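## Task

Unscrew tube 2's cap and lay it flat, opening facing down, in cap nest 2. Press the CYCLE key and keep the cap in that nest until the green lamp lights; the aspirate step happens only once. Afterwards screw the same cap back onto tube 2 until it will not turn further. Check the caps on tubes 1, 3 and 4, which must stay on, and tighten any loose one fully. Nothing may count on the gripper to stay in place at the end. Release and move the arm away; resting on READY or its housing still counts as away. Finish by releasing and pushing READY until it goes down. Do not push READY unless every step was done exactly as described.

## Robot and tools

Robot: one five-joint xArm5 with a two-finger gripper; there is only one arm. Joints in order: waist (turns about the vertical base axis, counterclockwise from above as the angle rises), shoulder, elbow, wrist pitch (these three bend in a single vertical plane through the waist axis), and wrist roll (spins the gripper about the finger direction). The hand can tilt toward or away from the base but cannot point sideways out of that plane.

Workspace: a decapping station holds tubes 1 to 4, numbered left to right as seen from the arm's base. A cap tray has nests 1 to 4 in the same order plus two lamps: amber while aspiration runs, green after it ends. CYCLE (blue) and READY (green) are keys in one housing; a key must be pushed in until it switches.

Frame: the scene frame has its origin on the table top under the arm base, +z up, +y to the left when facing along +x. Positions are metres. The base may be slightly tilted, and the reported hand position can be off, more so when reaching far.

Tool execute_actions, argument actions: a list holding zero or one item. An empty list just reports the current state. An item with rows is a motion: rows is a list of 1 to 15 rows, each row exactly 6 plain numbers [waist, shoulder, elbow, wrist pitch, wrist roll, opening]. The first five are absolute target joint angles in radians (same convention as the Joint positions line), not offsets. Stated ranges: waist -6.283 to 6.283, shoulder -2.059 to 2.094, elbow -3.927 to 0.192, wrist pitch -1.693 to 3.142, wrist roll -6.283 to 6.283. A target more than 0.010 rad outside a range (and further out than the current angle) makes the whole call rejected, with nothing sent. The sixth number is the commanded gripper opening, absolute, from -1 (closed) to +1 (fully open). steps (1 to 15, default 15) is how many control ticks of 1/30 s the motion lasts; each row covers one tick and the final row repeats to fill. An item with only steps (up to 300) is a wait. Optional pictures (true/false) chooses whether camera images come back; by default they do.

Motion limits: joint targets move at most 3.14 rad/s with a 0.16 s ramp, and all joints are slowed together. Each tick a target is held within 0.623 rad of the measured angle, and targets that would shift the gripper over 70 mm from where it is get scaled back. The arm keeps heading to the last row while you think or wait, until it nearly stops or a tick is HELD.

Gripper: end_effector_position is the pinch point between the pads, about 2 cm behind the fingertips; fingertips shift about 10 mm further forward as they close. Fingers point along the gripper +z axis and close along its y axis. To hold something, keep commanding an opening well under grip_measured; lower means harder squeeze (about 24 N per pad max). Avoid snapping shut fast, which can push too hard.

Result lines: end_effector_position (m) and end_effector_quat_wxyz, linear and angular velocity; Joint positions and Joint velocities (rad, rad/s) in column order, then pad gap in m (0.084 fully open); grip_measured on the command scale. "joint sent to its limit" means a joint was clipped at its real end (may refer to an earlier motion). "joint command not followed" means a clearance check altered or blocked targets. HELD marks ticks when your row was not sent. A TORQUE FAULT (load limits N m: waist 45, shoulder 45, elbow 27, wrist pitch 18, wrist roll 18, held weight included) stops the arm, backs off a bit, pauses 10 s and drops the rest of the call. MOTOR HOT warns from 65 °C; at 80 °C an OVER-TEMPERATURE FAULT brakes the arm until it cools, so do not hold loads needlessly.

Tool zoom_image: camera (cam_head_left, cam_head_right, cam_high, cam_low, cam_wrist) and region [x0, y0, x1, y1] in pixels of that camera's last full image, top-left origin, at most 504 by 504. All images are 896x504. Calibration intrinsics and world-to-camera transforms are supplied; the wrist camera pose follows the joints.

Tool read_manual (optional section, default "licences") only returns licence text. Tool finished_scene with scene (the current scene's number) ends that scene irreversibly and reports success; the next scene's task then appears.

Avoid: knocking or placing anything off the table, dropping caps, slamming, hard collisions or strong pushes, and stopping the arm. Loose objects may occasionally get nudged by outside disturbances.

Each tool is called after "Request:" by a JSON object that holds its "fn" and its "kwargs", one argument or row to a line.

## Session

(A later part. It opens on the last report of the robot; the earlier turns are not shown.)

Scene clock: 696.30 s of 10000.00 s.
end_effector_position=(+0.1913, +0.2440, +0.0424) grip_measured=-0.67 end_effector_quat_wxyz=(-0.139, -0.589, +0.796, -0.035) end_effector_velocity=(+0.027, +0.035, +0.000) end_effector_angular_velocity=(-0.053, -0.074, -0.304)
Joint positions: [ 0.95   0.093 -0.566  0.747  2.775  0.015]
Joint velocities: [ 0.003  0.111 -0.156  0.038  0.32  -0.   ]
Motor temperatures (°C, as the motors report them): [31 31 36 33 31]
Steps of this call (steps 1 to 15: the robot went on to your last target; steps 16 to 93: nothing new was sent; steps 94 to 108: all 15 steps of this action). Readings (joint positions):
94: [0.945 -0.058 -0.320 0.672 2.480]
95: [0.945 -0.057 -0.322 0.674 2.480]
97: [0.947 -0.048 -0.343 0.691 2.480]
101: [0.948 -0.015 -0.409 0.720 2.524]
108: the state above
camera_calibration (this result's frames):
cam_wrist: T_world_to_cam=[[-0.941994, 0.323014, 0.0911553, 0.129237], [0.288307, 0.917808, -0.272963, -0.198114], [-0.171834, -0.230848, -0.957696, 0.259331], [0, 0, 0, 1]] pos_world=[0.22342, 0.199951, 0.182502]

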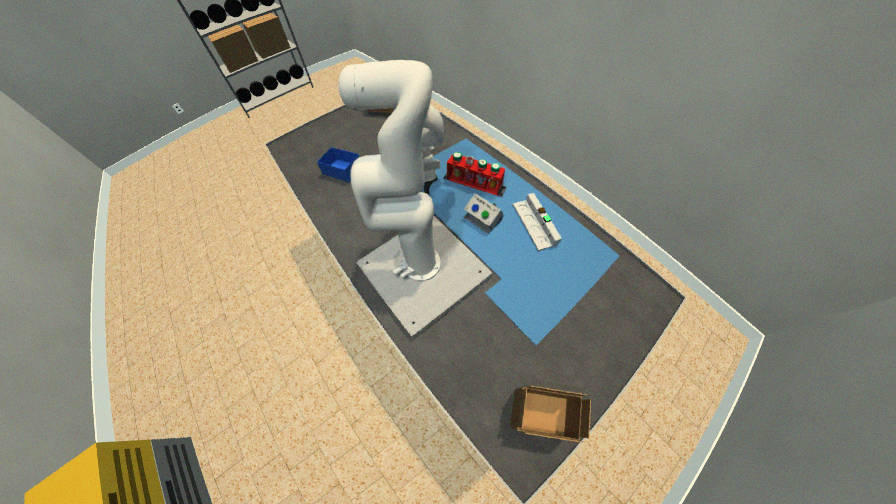

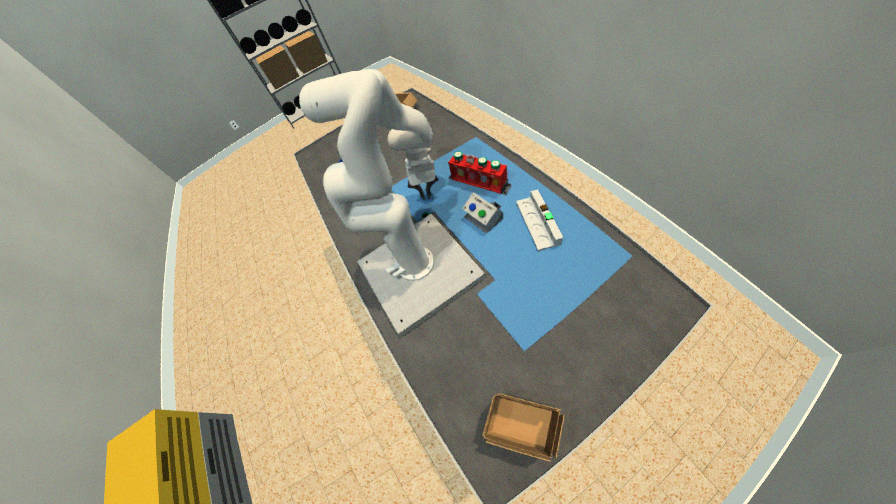

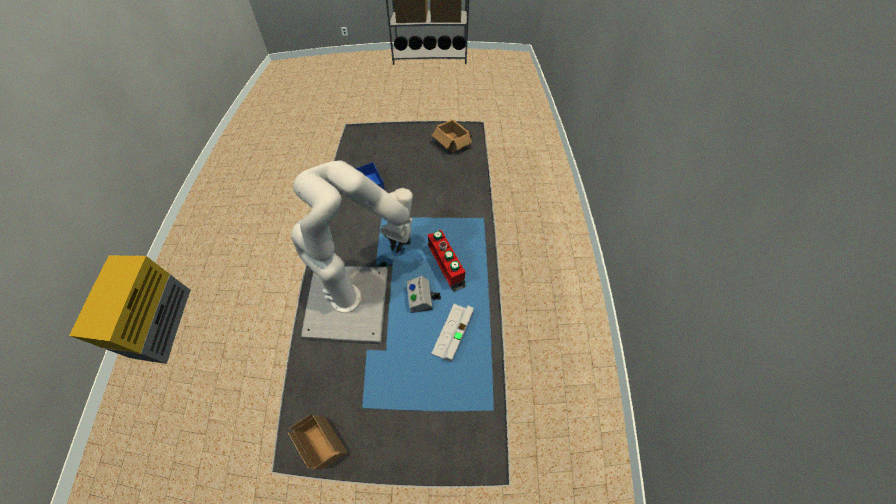

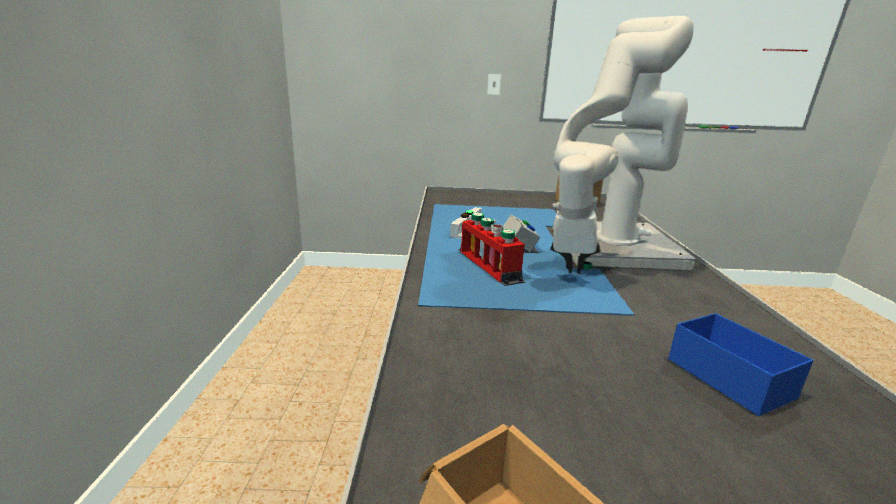

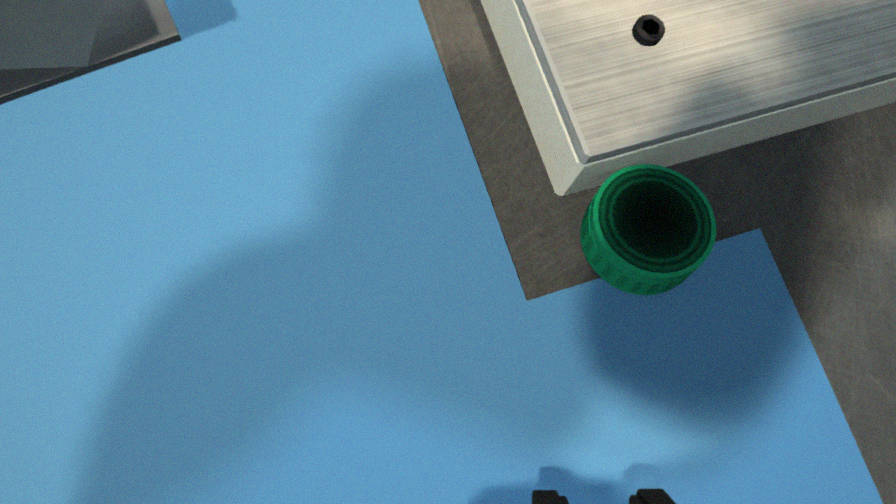

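Request:
{"fn": "execute_actions", "kwargs": {
  "actions": [
    {"rows":[[0.97,-0.149,-0.359,0.792,2.48,-1]]}
  ],
  "pictures": false
}}

Request:
{"fn": "execute_actions", "kwargs": {
  "actions": [
    {"rows":[[0.97,-0.1,-0.333,0.727,2.48,-1]]}
  ]
}}

Scene clock: 707.43 s of 10000.00 s.
end_effector_position=(+0.1498, +0.1990, +0.0621) grip_measured=-1.00 end_effector_quat_wxyz=(+0.147, +0.704, -0.695, +0.016) end_effector_velocity=(-0.006, -0.007, +0.001) end_effector_angular_velocity=(+0.010, +0.013, +0.056)
Joint positions: [ 0.97  -0.145 -0.363  0.791  2.485  0.   ]
Joint velocities: [ 0.001 -0.034  0.03   0.004 -0.057  0.   ]
Motor temperatures (°C, as the motors report them): [31 31 37 33 31]
Steps of this call (steps 1 to 30: the robot went on to your last target; steps 31 to 319: nothing new was sent; steps 320 to 334: all 15 steps of this action). Readings (joint positions):
320: [0.950 0.100 -0.580 0.750 2.800]
321: [0.950 0.098 -0.578 0.750 2.796]
323: [0.953 0.067 -0.550 0.756 2.753]
327: [0.965 -0.085 -0.417 0.781 2.566]
334: the state above

Scene clock: 707.93 s of 10000.00 s.
end_effector_position=(+0.1437, +0.1912, +0.0449) grip_measured=-1.00 end_effector_quat_wxyz=(+0.152, +0.705, -0.692, +0.017) end_effector_velocity=(-0.000, -0.000, -0.001) end_effector_angular_velocity=(+0.000, +0.000, +0.000)
Joint positions: [ 0.97  -0.1   -0.334  0.727  2.48   0.   ]
Joint velocities: [-0.     0.003  0.002 -0.005 -0.001  0.   ]
Motor temperatures (°C, as the motors report them): [31 31 37 33 31]
Steps of this call (steps 1 to 15: all 15 steps of this action). Readings (joint positions):
1: [0.970 -0.146 -0.362 0.791 2.483]
2: [0.970 -0.145 -0.360 0.788 2.482]
4: [0.970 -0.129 -0.351 0.765 2.481]
8: [0.970 -0.104 -0.335 0.736 2.480]
15: the state above
camera_calibration (this result's frames):
cam_wrist: T_world_to_cam=[[-0.984228, 0.0242578, 0.175233, 0.160726], [-0.0200639, 0.968856, -0.246812, -0.101891], [-0.175763, -0.246435, -0.953088, 0.244645], [0, 0, 0, 1]] pos_world=[0.199146, 0.155108, 0.179856]

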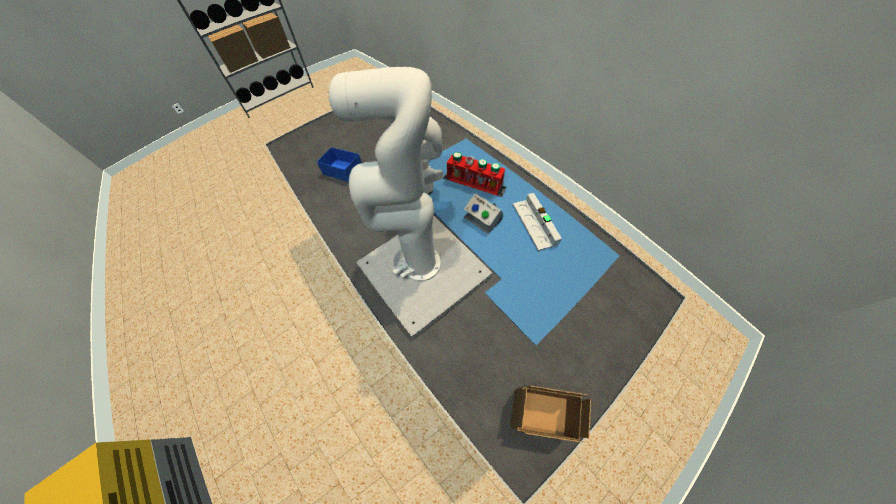

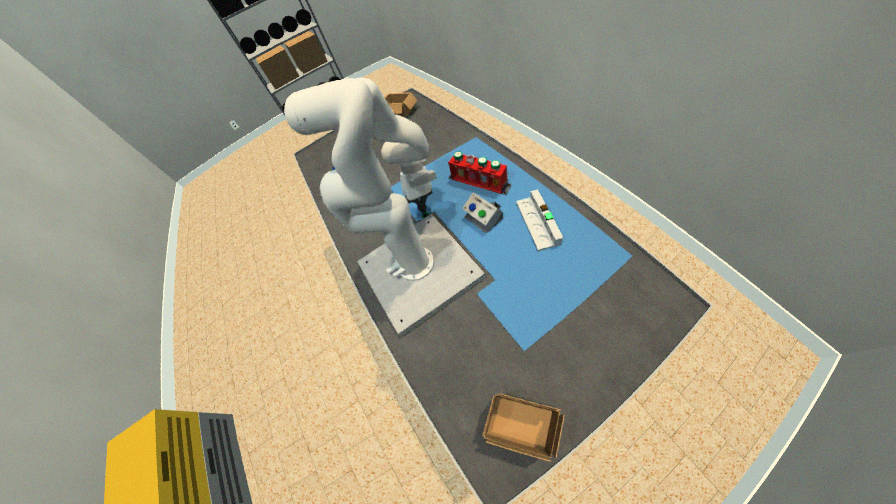

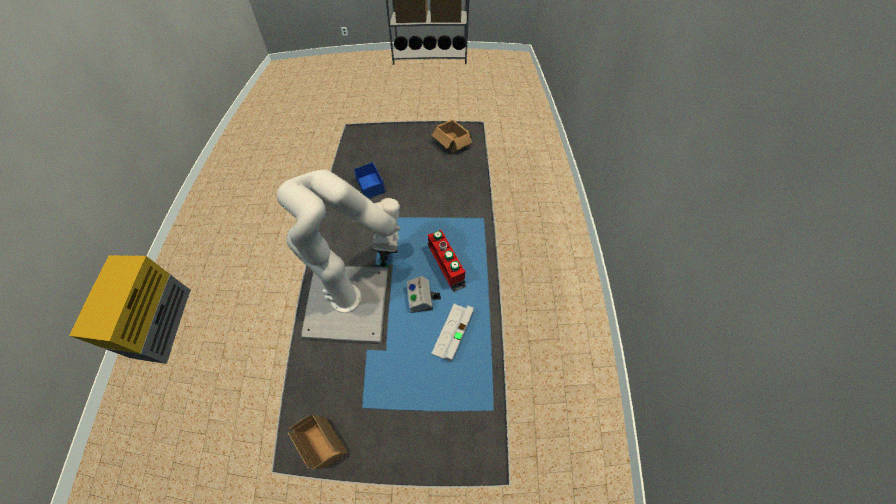

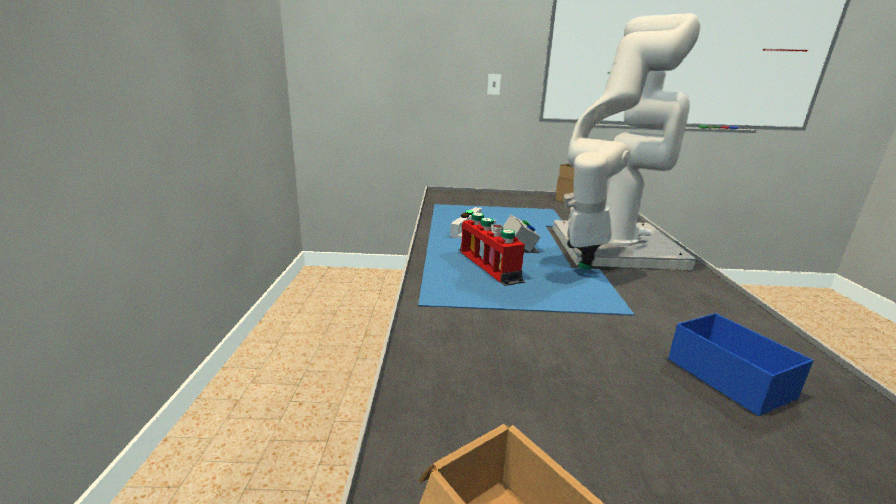

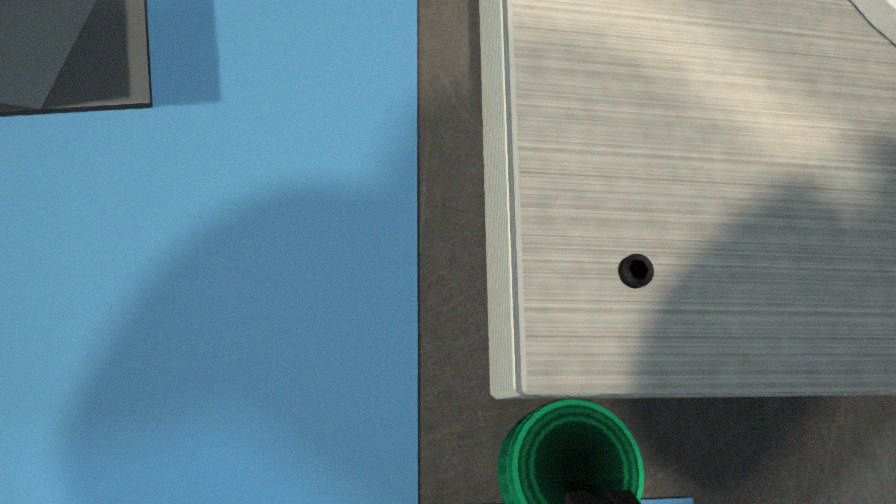

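Request:
{"fn": "execute_actions", "kwargs": {
  "actions": [
    {"rows":[[0.955,-0.1,-0.325,0.727,2.48,-1],[0.955,-0.1,-0.325,0.727,2.48,-1],[0.955,-0.1,-0.325,0.727,2.48,-1],[0.955,-0.1,-0.325,0.727,2.48,-1],[0.955,-0.085,-0.32,0.705,2.48,-1]],"steps":12}
  ]
}}

Scene clock: 711.90 s of 10000.00 s.
end_effector_position=(+0.1433, +0.1851, +0.0390) grip_measured=-1.00 end_effector_quat_wxyz=(+0.155, +0.700, -0.697, +0.016) end_effector_velocity=(+0.005, +0.006, -0.003) end_effector_angular_velocity=(+0.020, -0.015, -0.002)
Joint positions: [ 0.955 -0.087 -0.321  0.707  2.48   0.   ]
Joint velocities: [-0.002  0.014 -0.003 -0.036 -0.001  0.   ]
Motor temperatures (°C, as the motors report them): [31 31 37 33 31]
Steps of this call (steps 1 to 15: the robot went on to your last target; steps 16 to 107: nothing new was sent; steps 108 to 119: all 12 steps of this action). Readings (joint positions):
108: [0.970 -0.100 -0.333 0.727 2.480]
109: [0.969 -0.100 -0.332 0.727 2.480]
111: [0.963 -0.100 -0.329 0.727 2.480]
115: [0.957 -0.093 -0.324 0.716 2.480]
119: the state above
camera_calibration (this result's frames):
cam_wrist: T_world_to_cam=[[-0.983113, 0.0394597, 0.178697, 0.158405], [-0.00691723, 0.967766, -0.251756, -0.0988794], [-0.182871, -0.248741, -0.95115, 0.23887], [0, 0, 0, 1]] pos_world=[0.198728, 0.148858, 0.174001]

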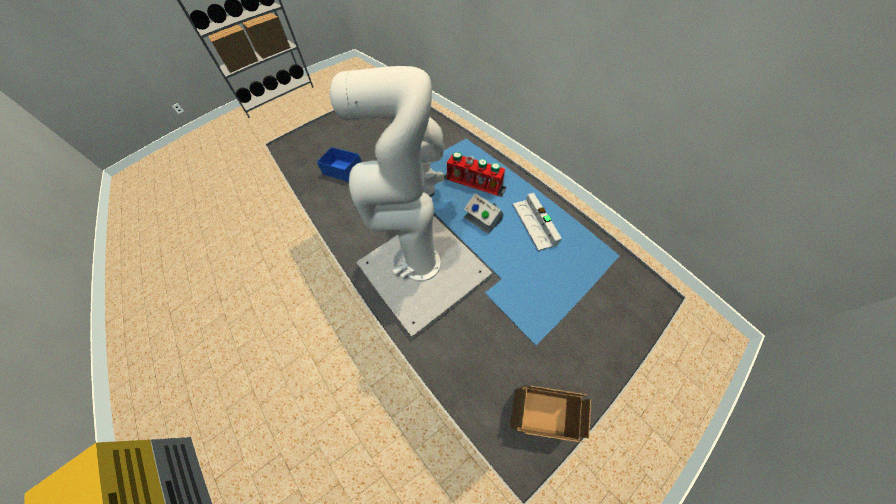

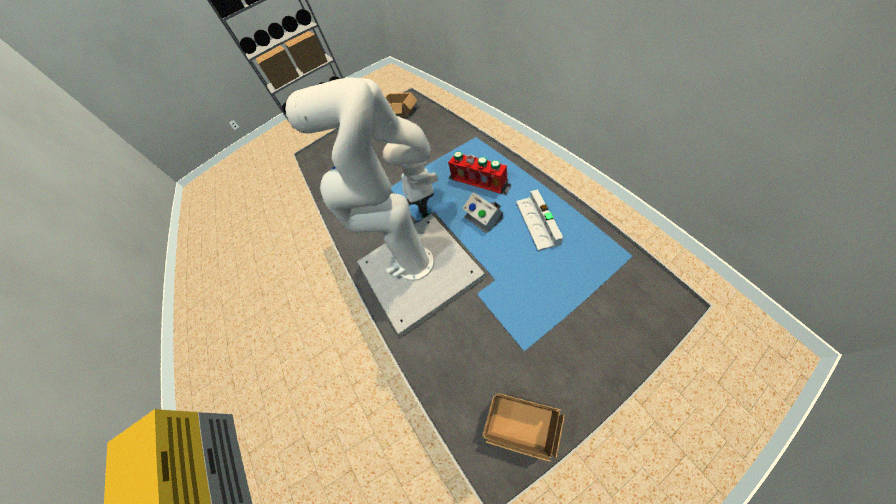

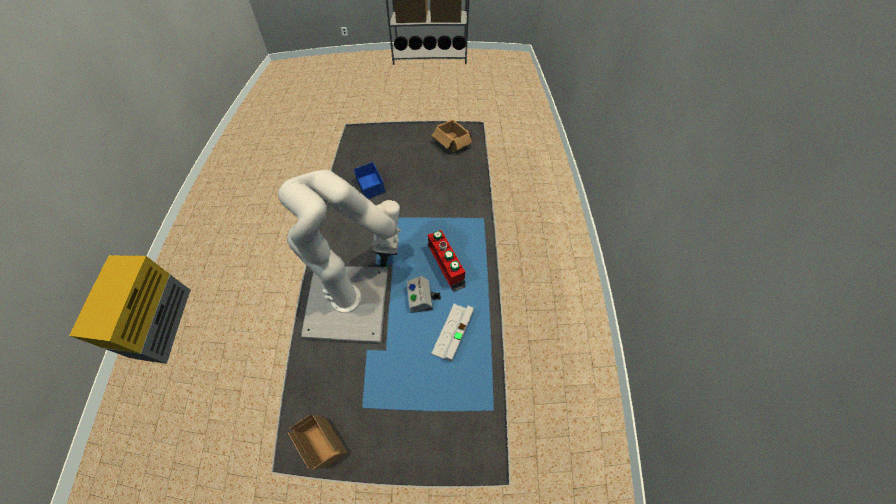

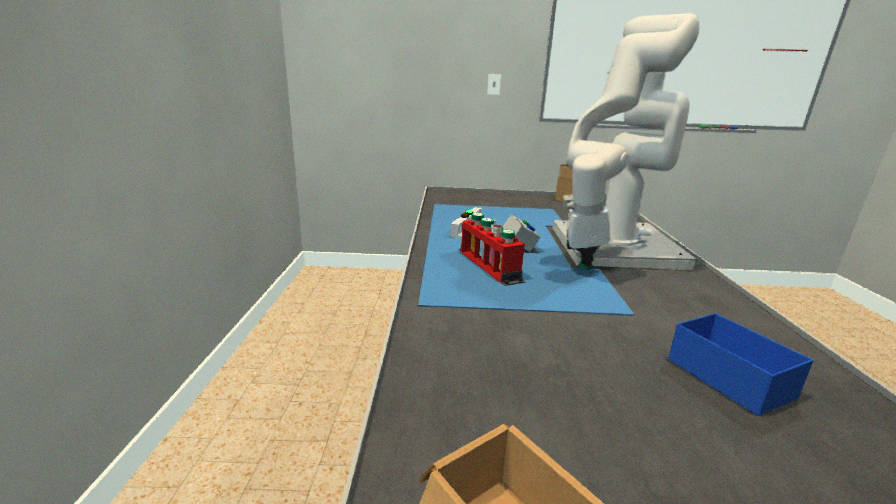

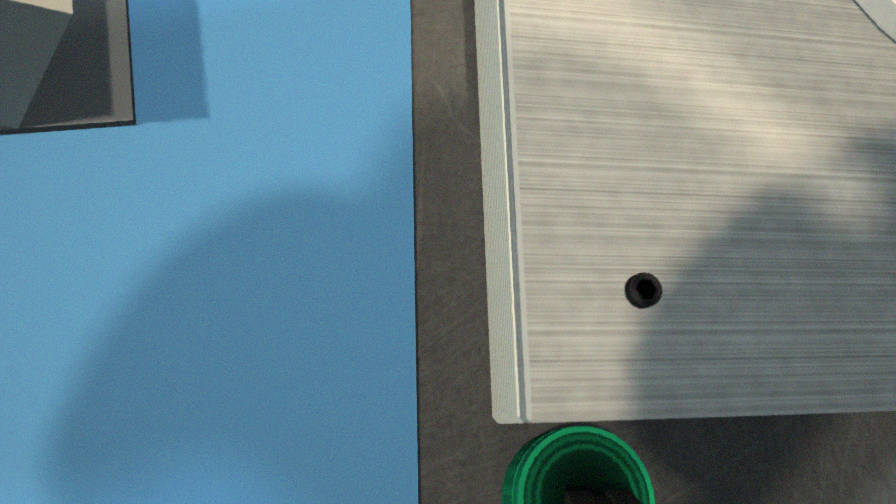

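Request:
{"fn": "execute_actions", "kwargs": {
  "actions": [
    {"rows":[[0.955,-0.075,-0.315,0.69,2.48,-1],[0.955,-0.075,-0.315,0.69,2.48,-1],[0.955,-0.075,-0.315,0.69,2.48,-1],[0.955,-0.075,-0.315,0.69,2.48,-1],[0.955,-0.06,-0.34,0.7,2.48,-1],[0.955,-0.04,-0.37,0.71,2.48,-1],[0.955,-0.02,-0.4,0.72,2.48,-1],[0.955,0.0,-0.425,0.725,2.48,-1],[0.955,0.02,-0.455,0.735,2.48,-1]]}
  ]
}}

Scene clock: 715.80 s of 10000.00 s.
end_effector_position=(+0.1637, +0.2111, +0.0384) grip_measured=-1.00 end_effector_quat_wxyz=(+0.157, +0.699, -0.697, +0.016) end_effector_velocity=(+0.034, +0.044, +0.008) end_effector_angular_velocity=(+0.016, -0.013, +0.000)
Joint positions: [ 0.955  0.012 -0.44   0.731  2.48   0.   ]
Joint velocities: [ 0.001  0.106 -0.177  0.05   0.001  0.   ]
Motor temperatures (°C, as the motors report them): [31 31 36 33 31]
Steps of this call (steps 1 to 15: the robot went on to your last target; steps 16 to 102: nothing new was sent; steps 103 to 117: all 15 steps of this action). Readings (joint positions):
103: [0.955 -0.085 -0.320 0.705 2.480]
104: [0.955 -0.084 -0.320 0.703 2.480]
106: [0.955 -0.081 -0.319 0.698 2.480]
110: [0.955 -0.065 -0.336 0.700 2.480]
117: the state above
camera_calibration (this result's frames):
cam_wrist: T_world_to_cam=[[-0.982709, 0.0405196, 0.18067, 0.177088], [-0.0068958, 0.967075, -0.254398, -0.123784], [-0.185029, -0.251245, -0.950074, 0.249346], [0, 0, 0, 1]] pos_world=[0.219308, 0.17518, 0.173412]

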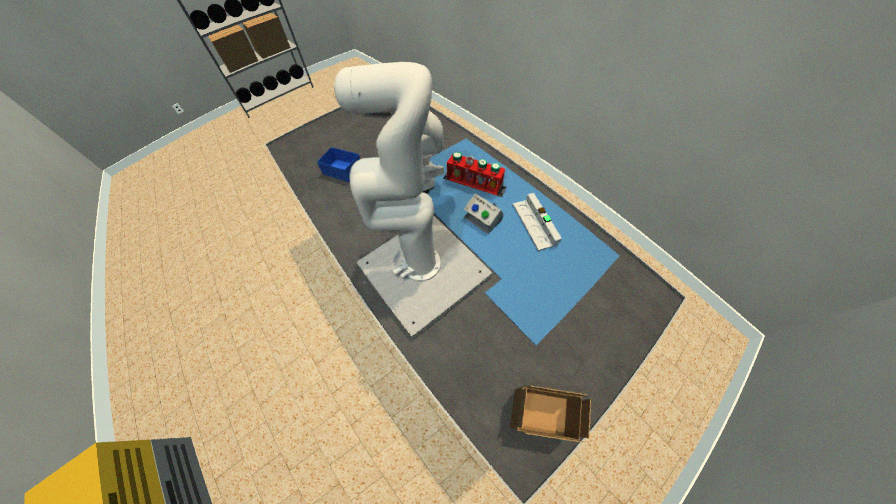

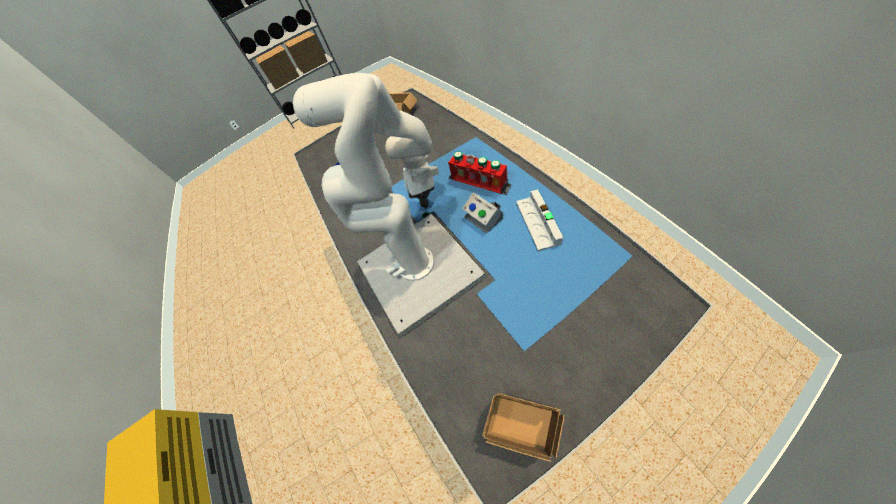

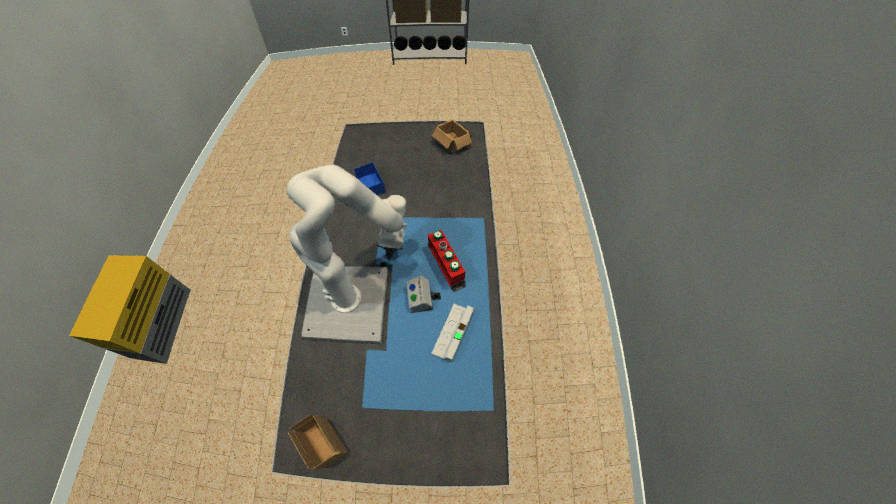

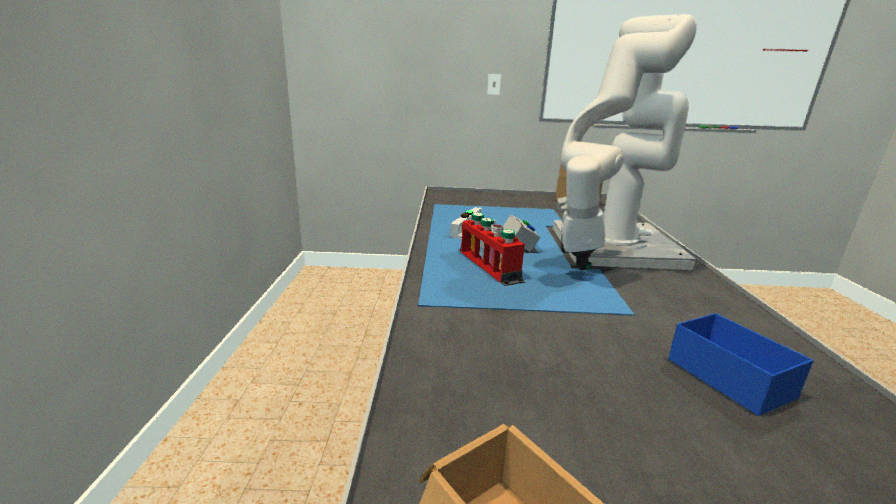

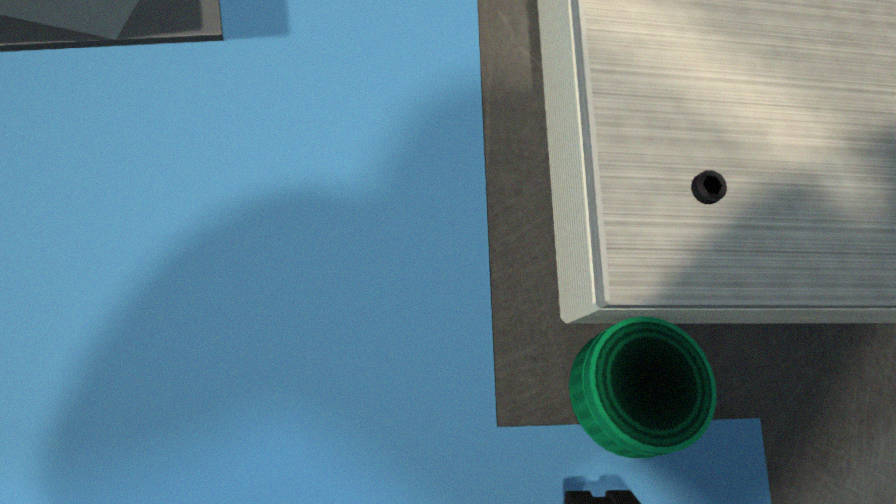

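Request:
{"fn": "execute_actions", "kwargs": {
  "actions": [
    {"rows":[[1.0,-0.1,-0.42,0.8,2.6,-1],[1.0,-0.1,-0.42,0.8,2.6,-1],[1.0,-0.1,-0.42,0.8,2.6,-1],[1.0,-0.1,-0.42,0.8,2.6,-1],[1.078,-0.22,-0.28,0.79,2.65,-1]]}
  ],
  "pictures": false
}}

Request:
{"fn": "execute_actions", "kwargs": {
  "actions": [
    {"rows":[[1.078,-0.22,-0.28,0.79,2.65,-1],[1.078,-0.22,-0.28,0.79,2.65,-1],[1.078,-0.22,-0.28,0.79,2.65,-1],[1.078,-0.136,-0.239,0.675,2.65,-1]]}
  ]
}}

Scene clock: 728.70 s of 10000.00 s.
end_effector_position=(+0.1159, +0.1930, +0.0608) grip_measured=-1.00 end_effector_quat_wxyz=(+0.147, +0.684, -0.714, +0.036) end_effector_velocity=(-0.014, -0.005, +0.003) end_effector_angular_velocity=(+0.009, -0.019, +0.000)
Joint positions: [ 1.074 -0.214 -0.286  0.79   2.647  0.   ]
Joint velocities: [ 0.04  -0.068  0.055 -0.004  0.041  0.   ]
Motor temperatures (°C, as the motors report them): [31 31 36 33 31]
Steps of this call (steps 1 to 30: the robot went on to your last target; steps 31 to 372: nothing new was sent; steps 373 to 387: all 15 steps of this action). Readings (joint positions):
373: [0.955 0.020 -0.455 0.735 2.480]
374: [0.956 0.017 -0.454 0.737 2.484]
376: [0.968 -0.015 -0.443 0.756 2.518]
380: [1.017 -0.122 -0.389 0.785 2.597]
387: the state above

Scene clock: 729.20 s of 10000.00 s.
end_effector_position=(+0.1077, +0.1811, +0.0347) grip_measured=-1.00 end_effector_quat_wxyz=(+0.151, +0.683, -0.713, +0.038) end_effector_velocity=(+0.002, +0.004, -0.005) end_effector_angular_velocity=(+0.019, -0.011, +0.003)
Joint positions: [ 1.078 -0.138 -0.24   0.678  2.65   0.   ]
Joint velocities: [ 0.002  0.019  0.004 -0.045 -0.001  0.   ]
Motor temperatures (°C, as the motors report them): [31 31 36 33 31]
Steps of this call (steps 1 to 15: all 15 steps of this action). Readings (joint positions):
1: [1.075 -0.216 -0.284 0.790 2.648]
2: [1.076 -0.217 -0.283 0.790 2.648]
4: [1.077 -0.218 -0.282 0.790 2.649]
8: [1.078 -0.177 -0.261 0.730 2.650]
15: the state above
camera_calibration (this result's frames):
cam_wrist: T_world_to_cam=[[-0.987262, 0.0826692, 0.135937, 0.118378], [0.041923, 0.959384, -0.278972, -0.099187], [-0.153478, -0.269719, -0.950629, 0.227864], [0, 0, 0, 1]] pos_world=[0.156001, 0.146832, 0.172852]

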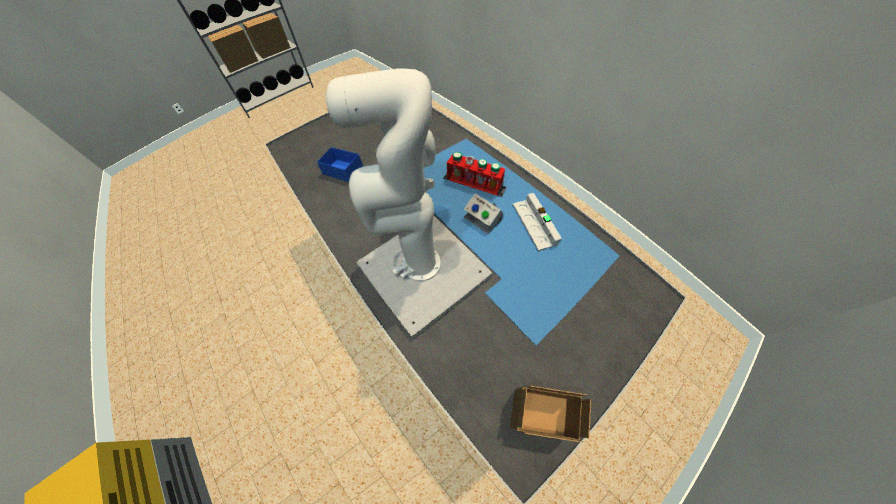

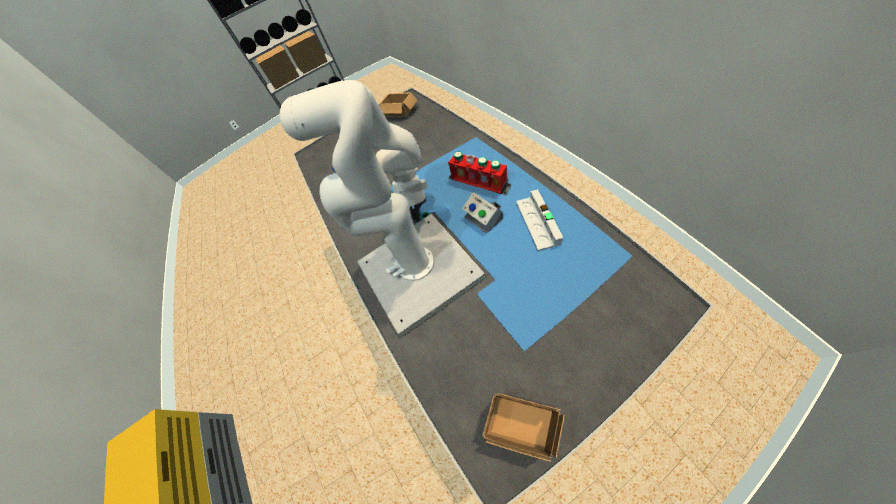

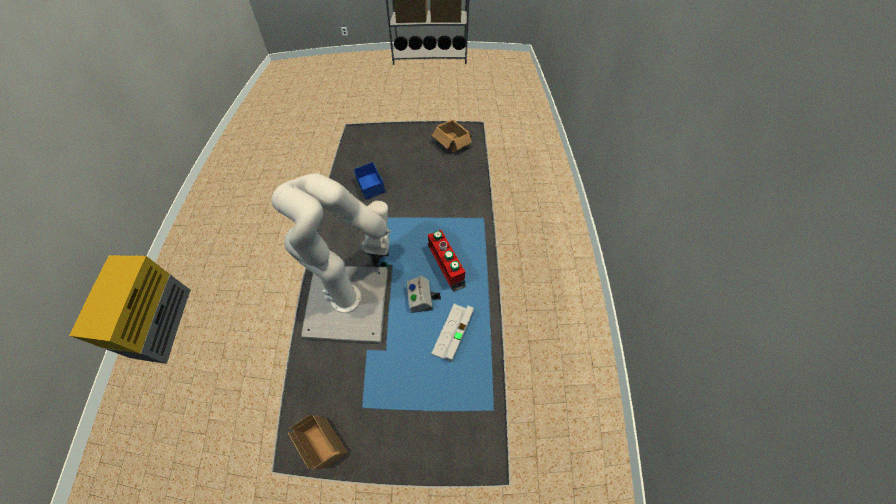

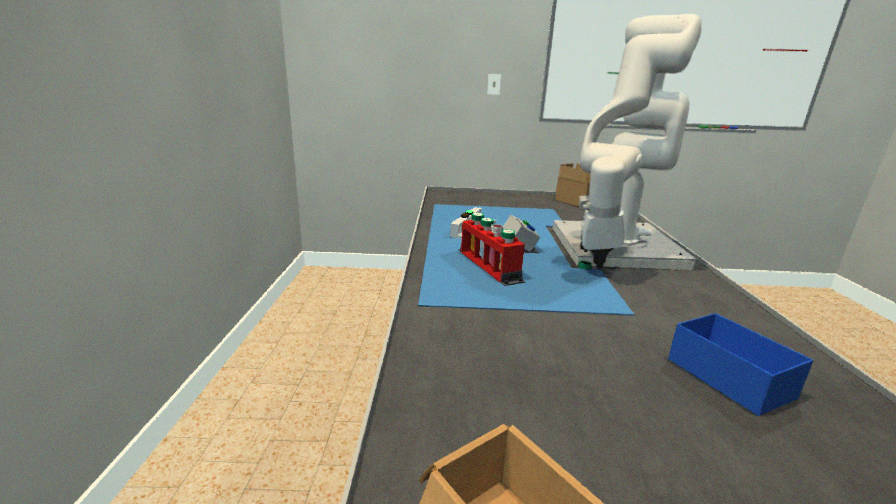

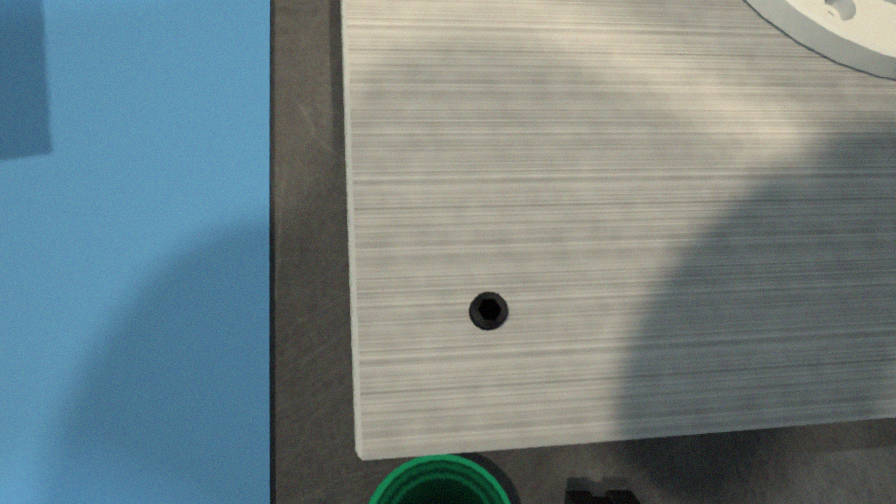

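Beside the cap, no holds. Sweep.

Request:
{"fn": "execute_actions", "kwargs": {
  "actions": [
    {"rows":[[1.04,-0.12,-0.26,0.678,2.61,-1],[1.01,-0.105,-0.275,0.68,2.58,-1],[0.98,-0.09,-0.29,0.68,2.55,-1],[0.95,-0.075,-0.31,0.682,2.52,-1],[0.92,-0.06,-0.33,0.686,2.49,-1],[0.89,-0.045,-0.345,0.69,2.46,-1],[0.86,-0.03,-0.365,0.692,2.43,-1],[0.83,-0.012,-0.382,0.694,2.4,-1]]}
  ]
}}

Scene clock: 731.90 s of 10000.00 s.
end_effector_position=(+0.1760, +0.1798, +0.0335) grip_measured=-1.00 end_effector_quat_wxyz=(+0.154, +0.683, -0.714, +0.002) end_effector_velocity=(+0.029, -0.016, -0.007) end_effector_angular_velocity=(+0.007, +0.052, +0.011)
Joint positions: [ 0.84  -0.018 -0.378  0.691  2.412  0.   ]
Joint velocities: [-0.126  0.073 -0.059  0.017 -0.144  0.   ]
Motor temperatures (°C, as the motors report them): [31 31 36 33 31]
Steps of this call (steps 1 to 15: the robot went on to your last target; steps 16 to 66: nothing new was sent; steps 67 to 81: all 15 steps of this action). Readings (joint positions):
67: [1.078 -0.136 -0.239 0.675 2.650]
68: [1.076 -0.135 -0.240 0.675 2.647]
70: [1.055 -0.125 -0.251 0.677 2.624]
74: [0.965 -0.082 -0.303 0.683 2.535]
81: the state above
camera_calibration (this result's frames):
cam_wrist: T_world_to_cam=[[-0.977762, 0.086547, 0.191025, 0.181853], [0.0397352, 0.970827, -0.236465, -0.104218], [-0.205917, -0.223616, -0.952677, 0.237907], [0, 0, 0, 1]] pos_world=[0.230939, 0.138639, 0.167266]

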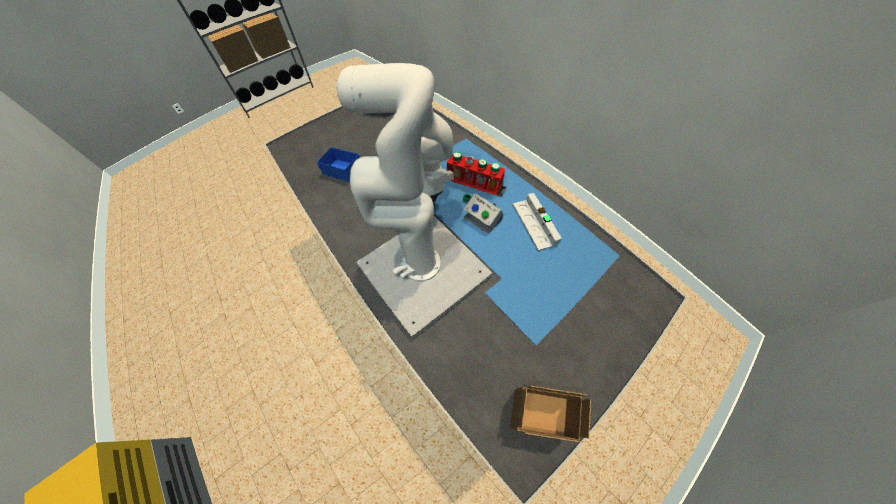

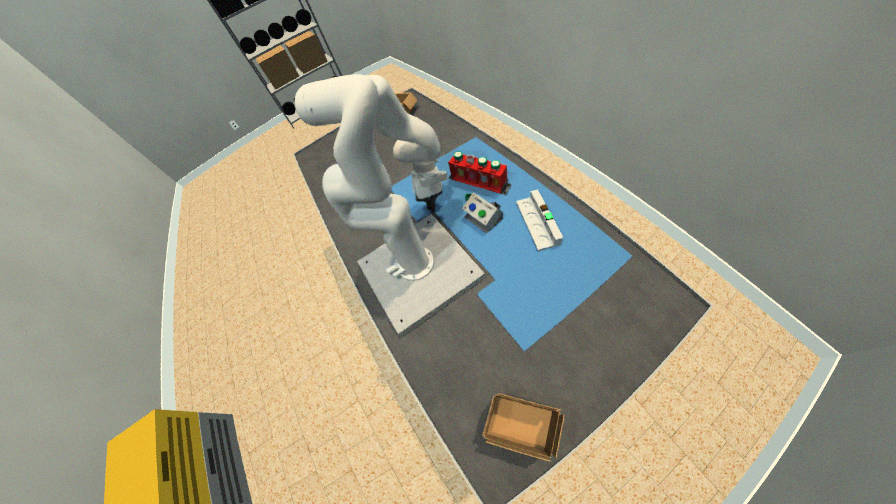

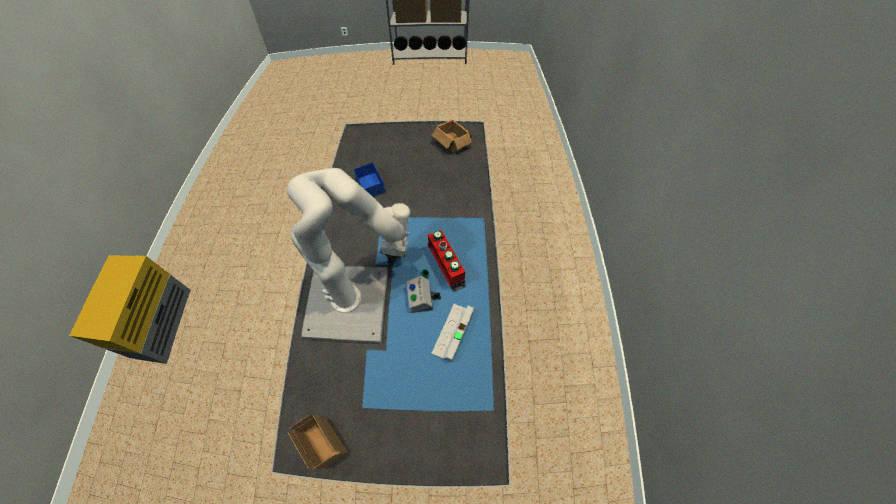

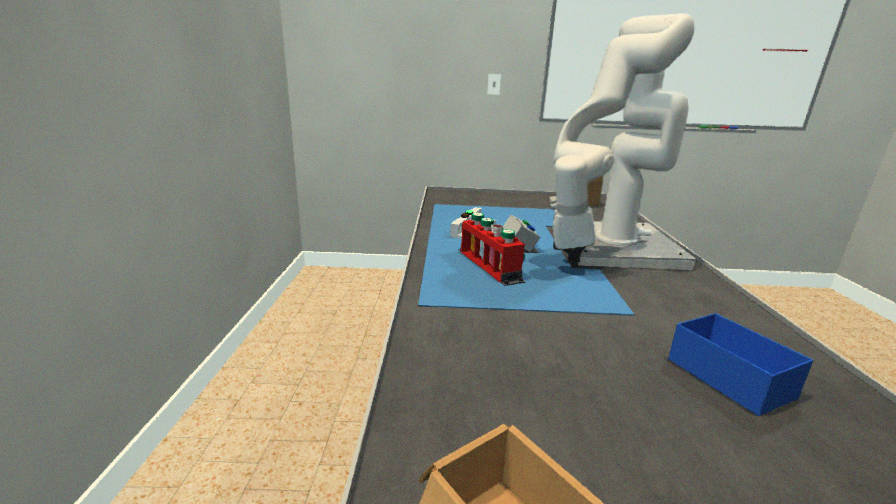

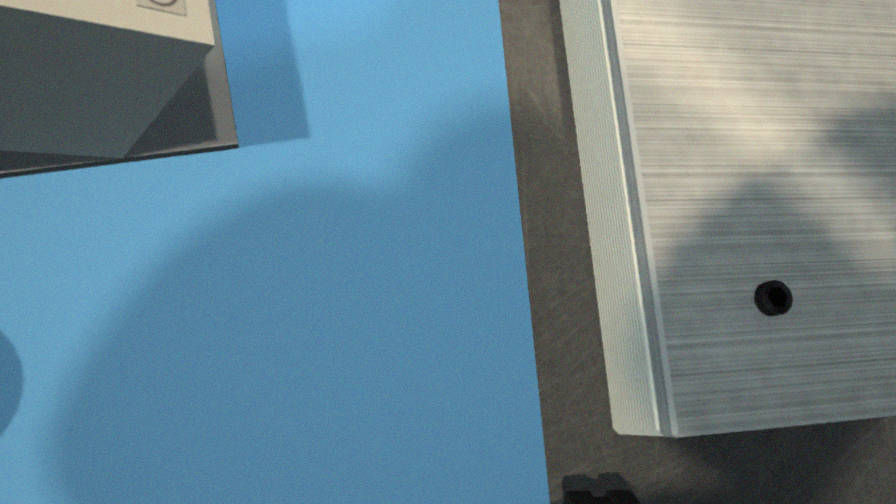

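The cap shot off toward the key housing.

Request:
{"fn": "zoom_image", "kwargs": {
  "camera": "cam_high",
  "region": [380,220,500,320]
}}

Request:
{"fn": "zoom_image", "kwargs": {
  "camera": "cam_head_left",
  "region": [430,150,530,240]
}}

Region (380, 220, 500, 320) of cam_high's 896x504 image, scaled by 4.200, with more detail than that image has.

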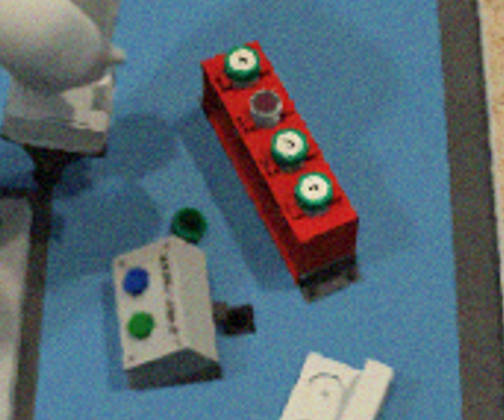

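Region (430, 150, 530, 240) of cam_head_left's 896x504 image, scaled by 5.040, with more detail than that image has; it fills the top 454 rows of this view, and the rest is white.

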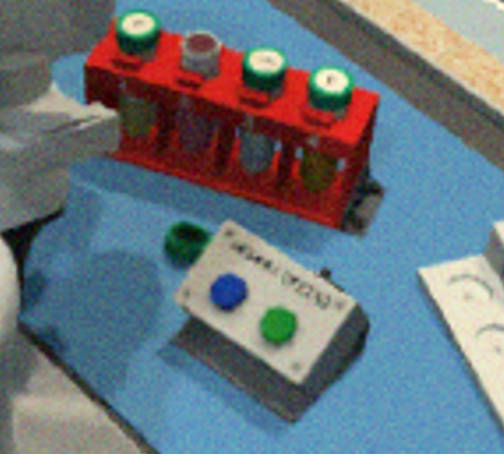

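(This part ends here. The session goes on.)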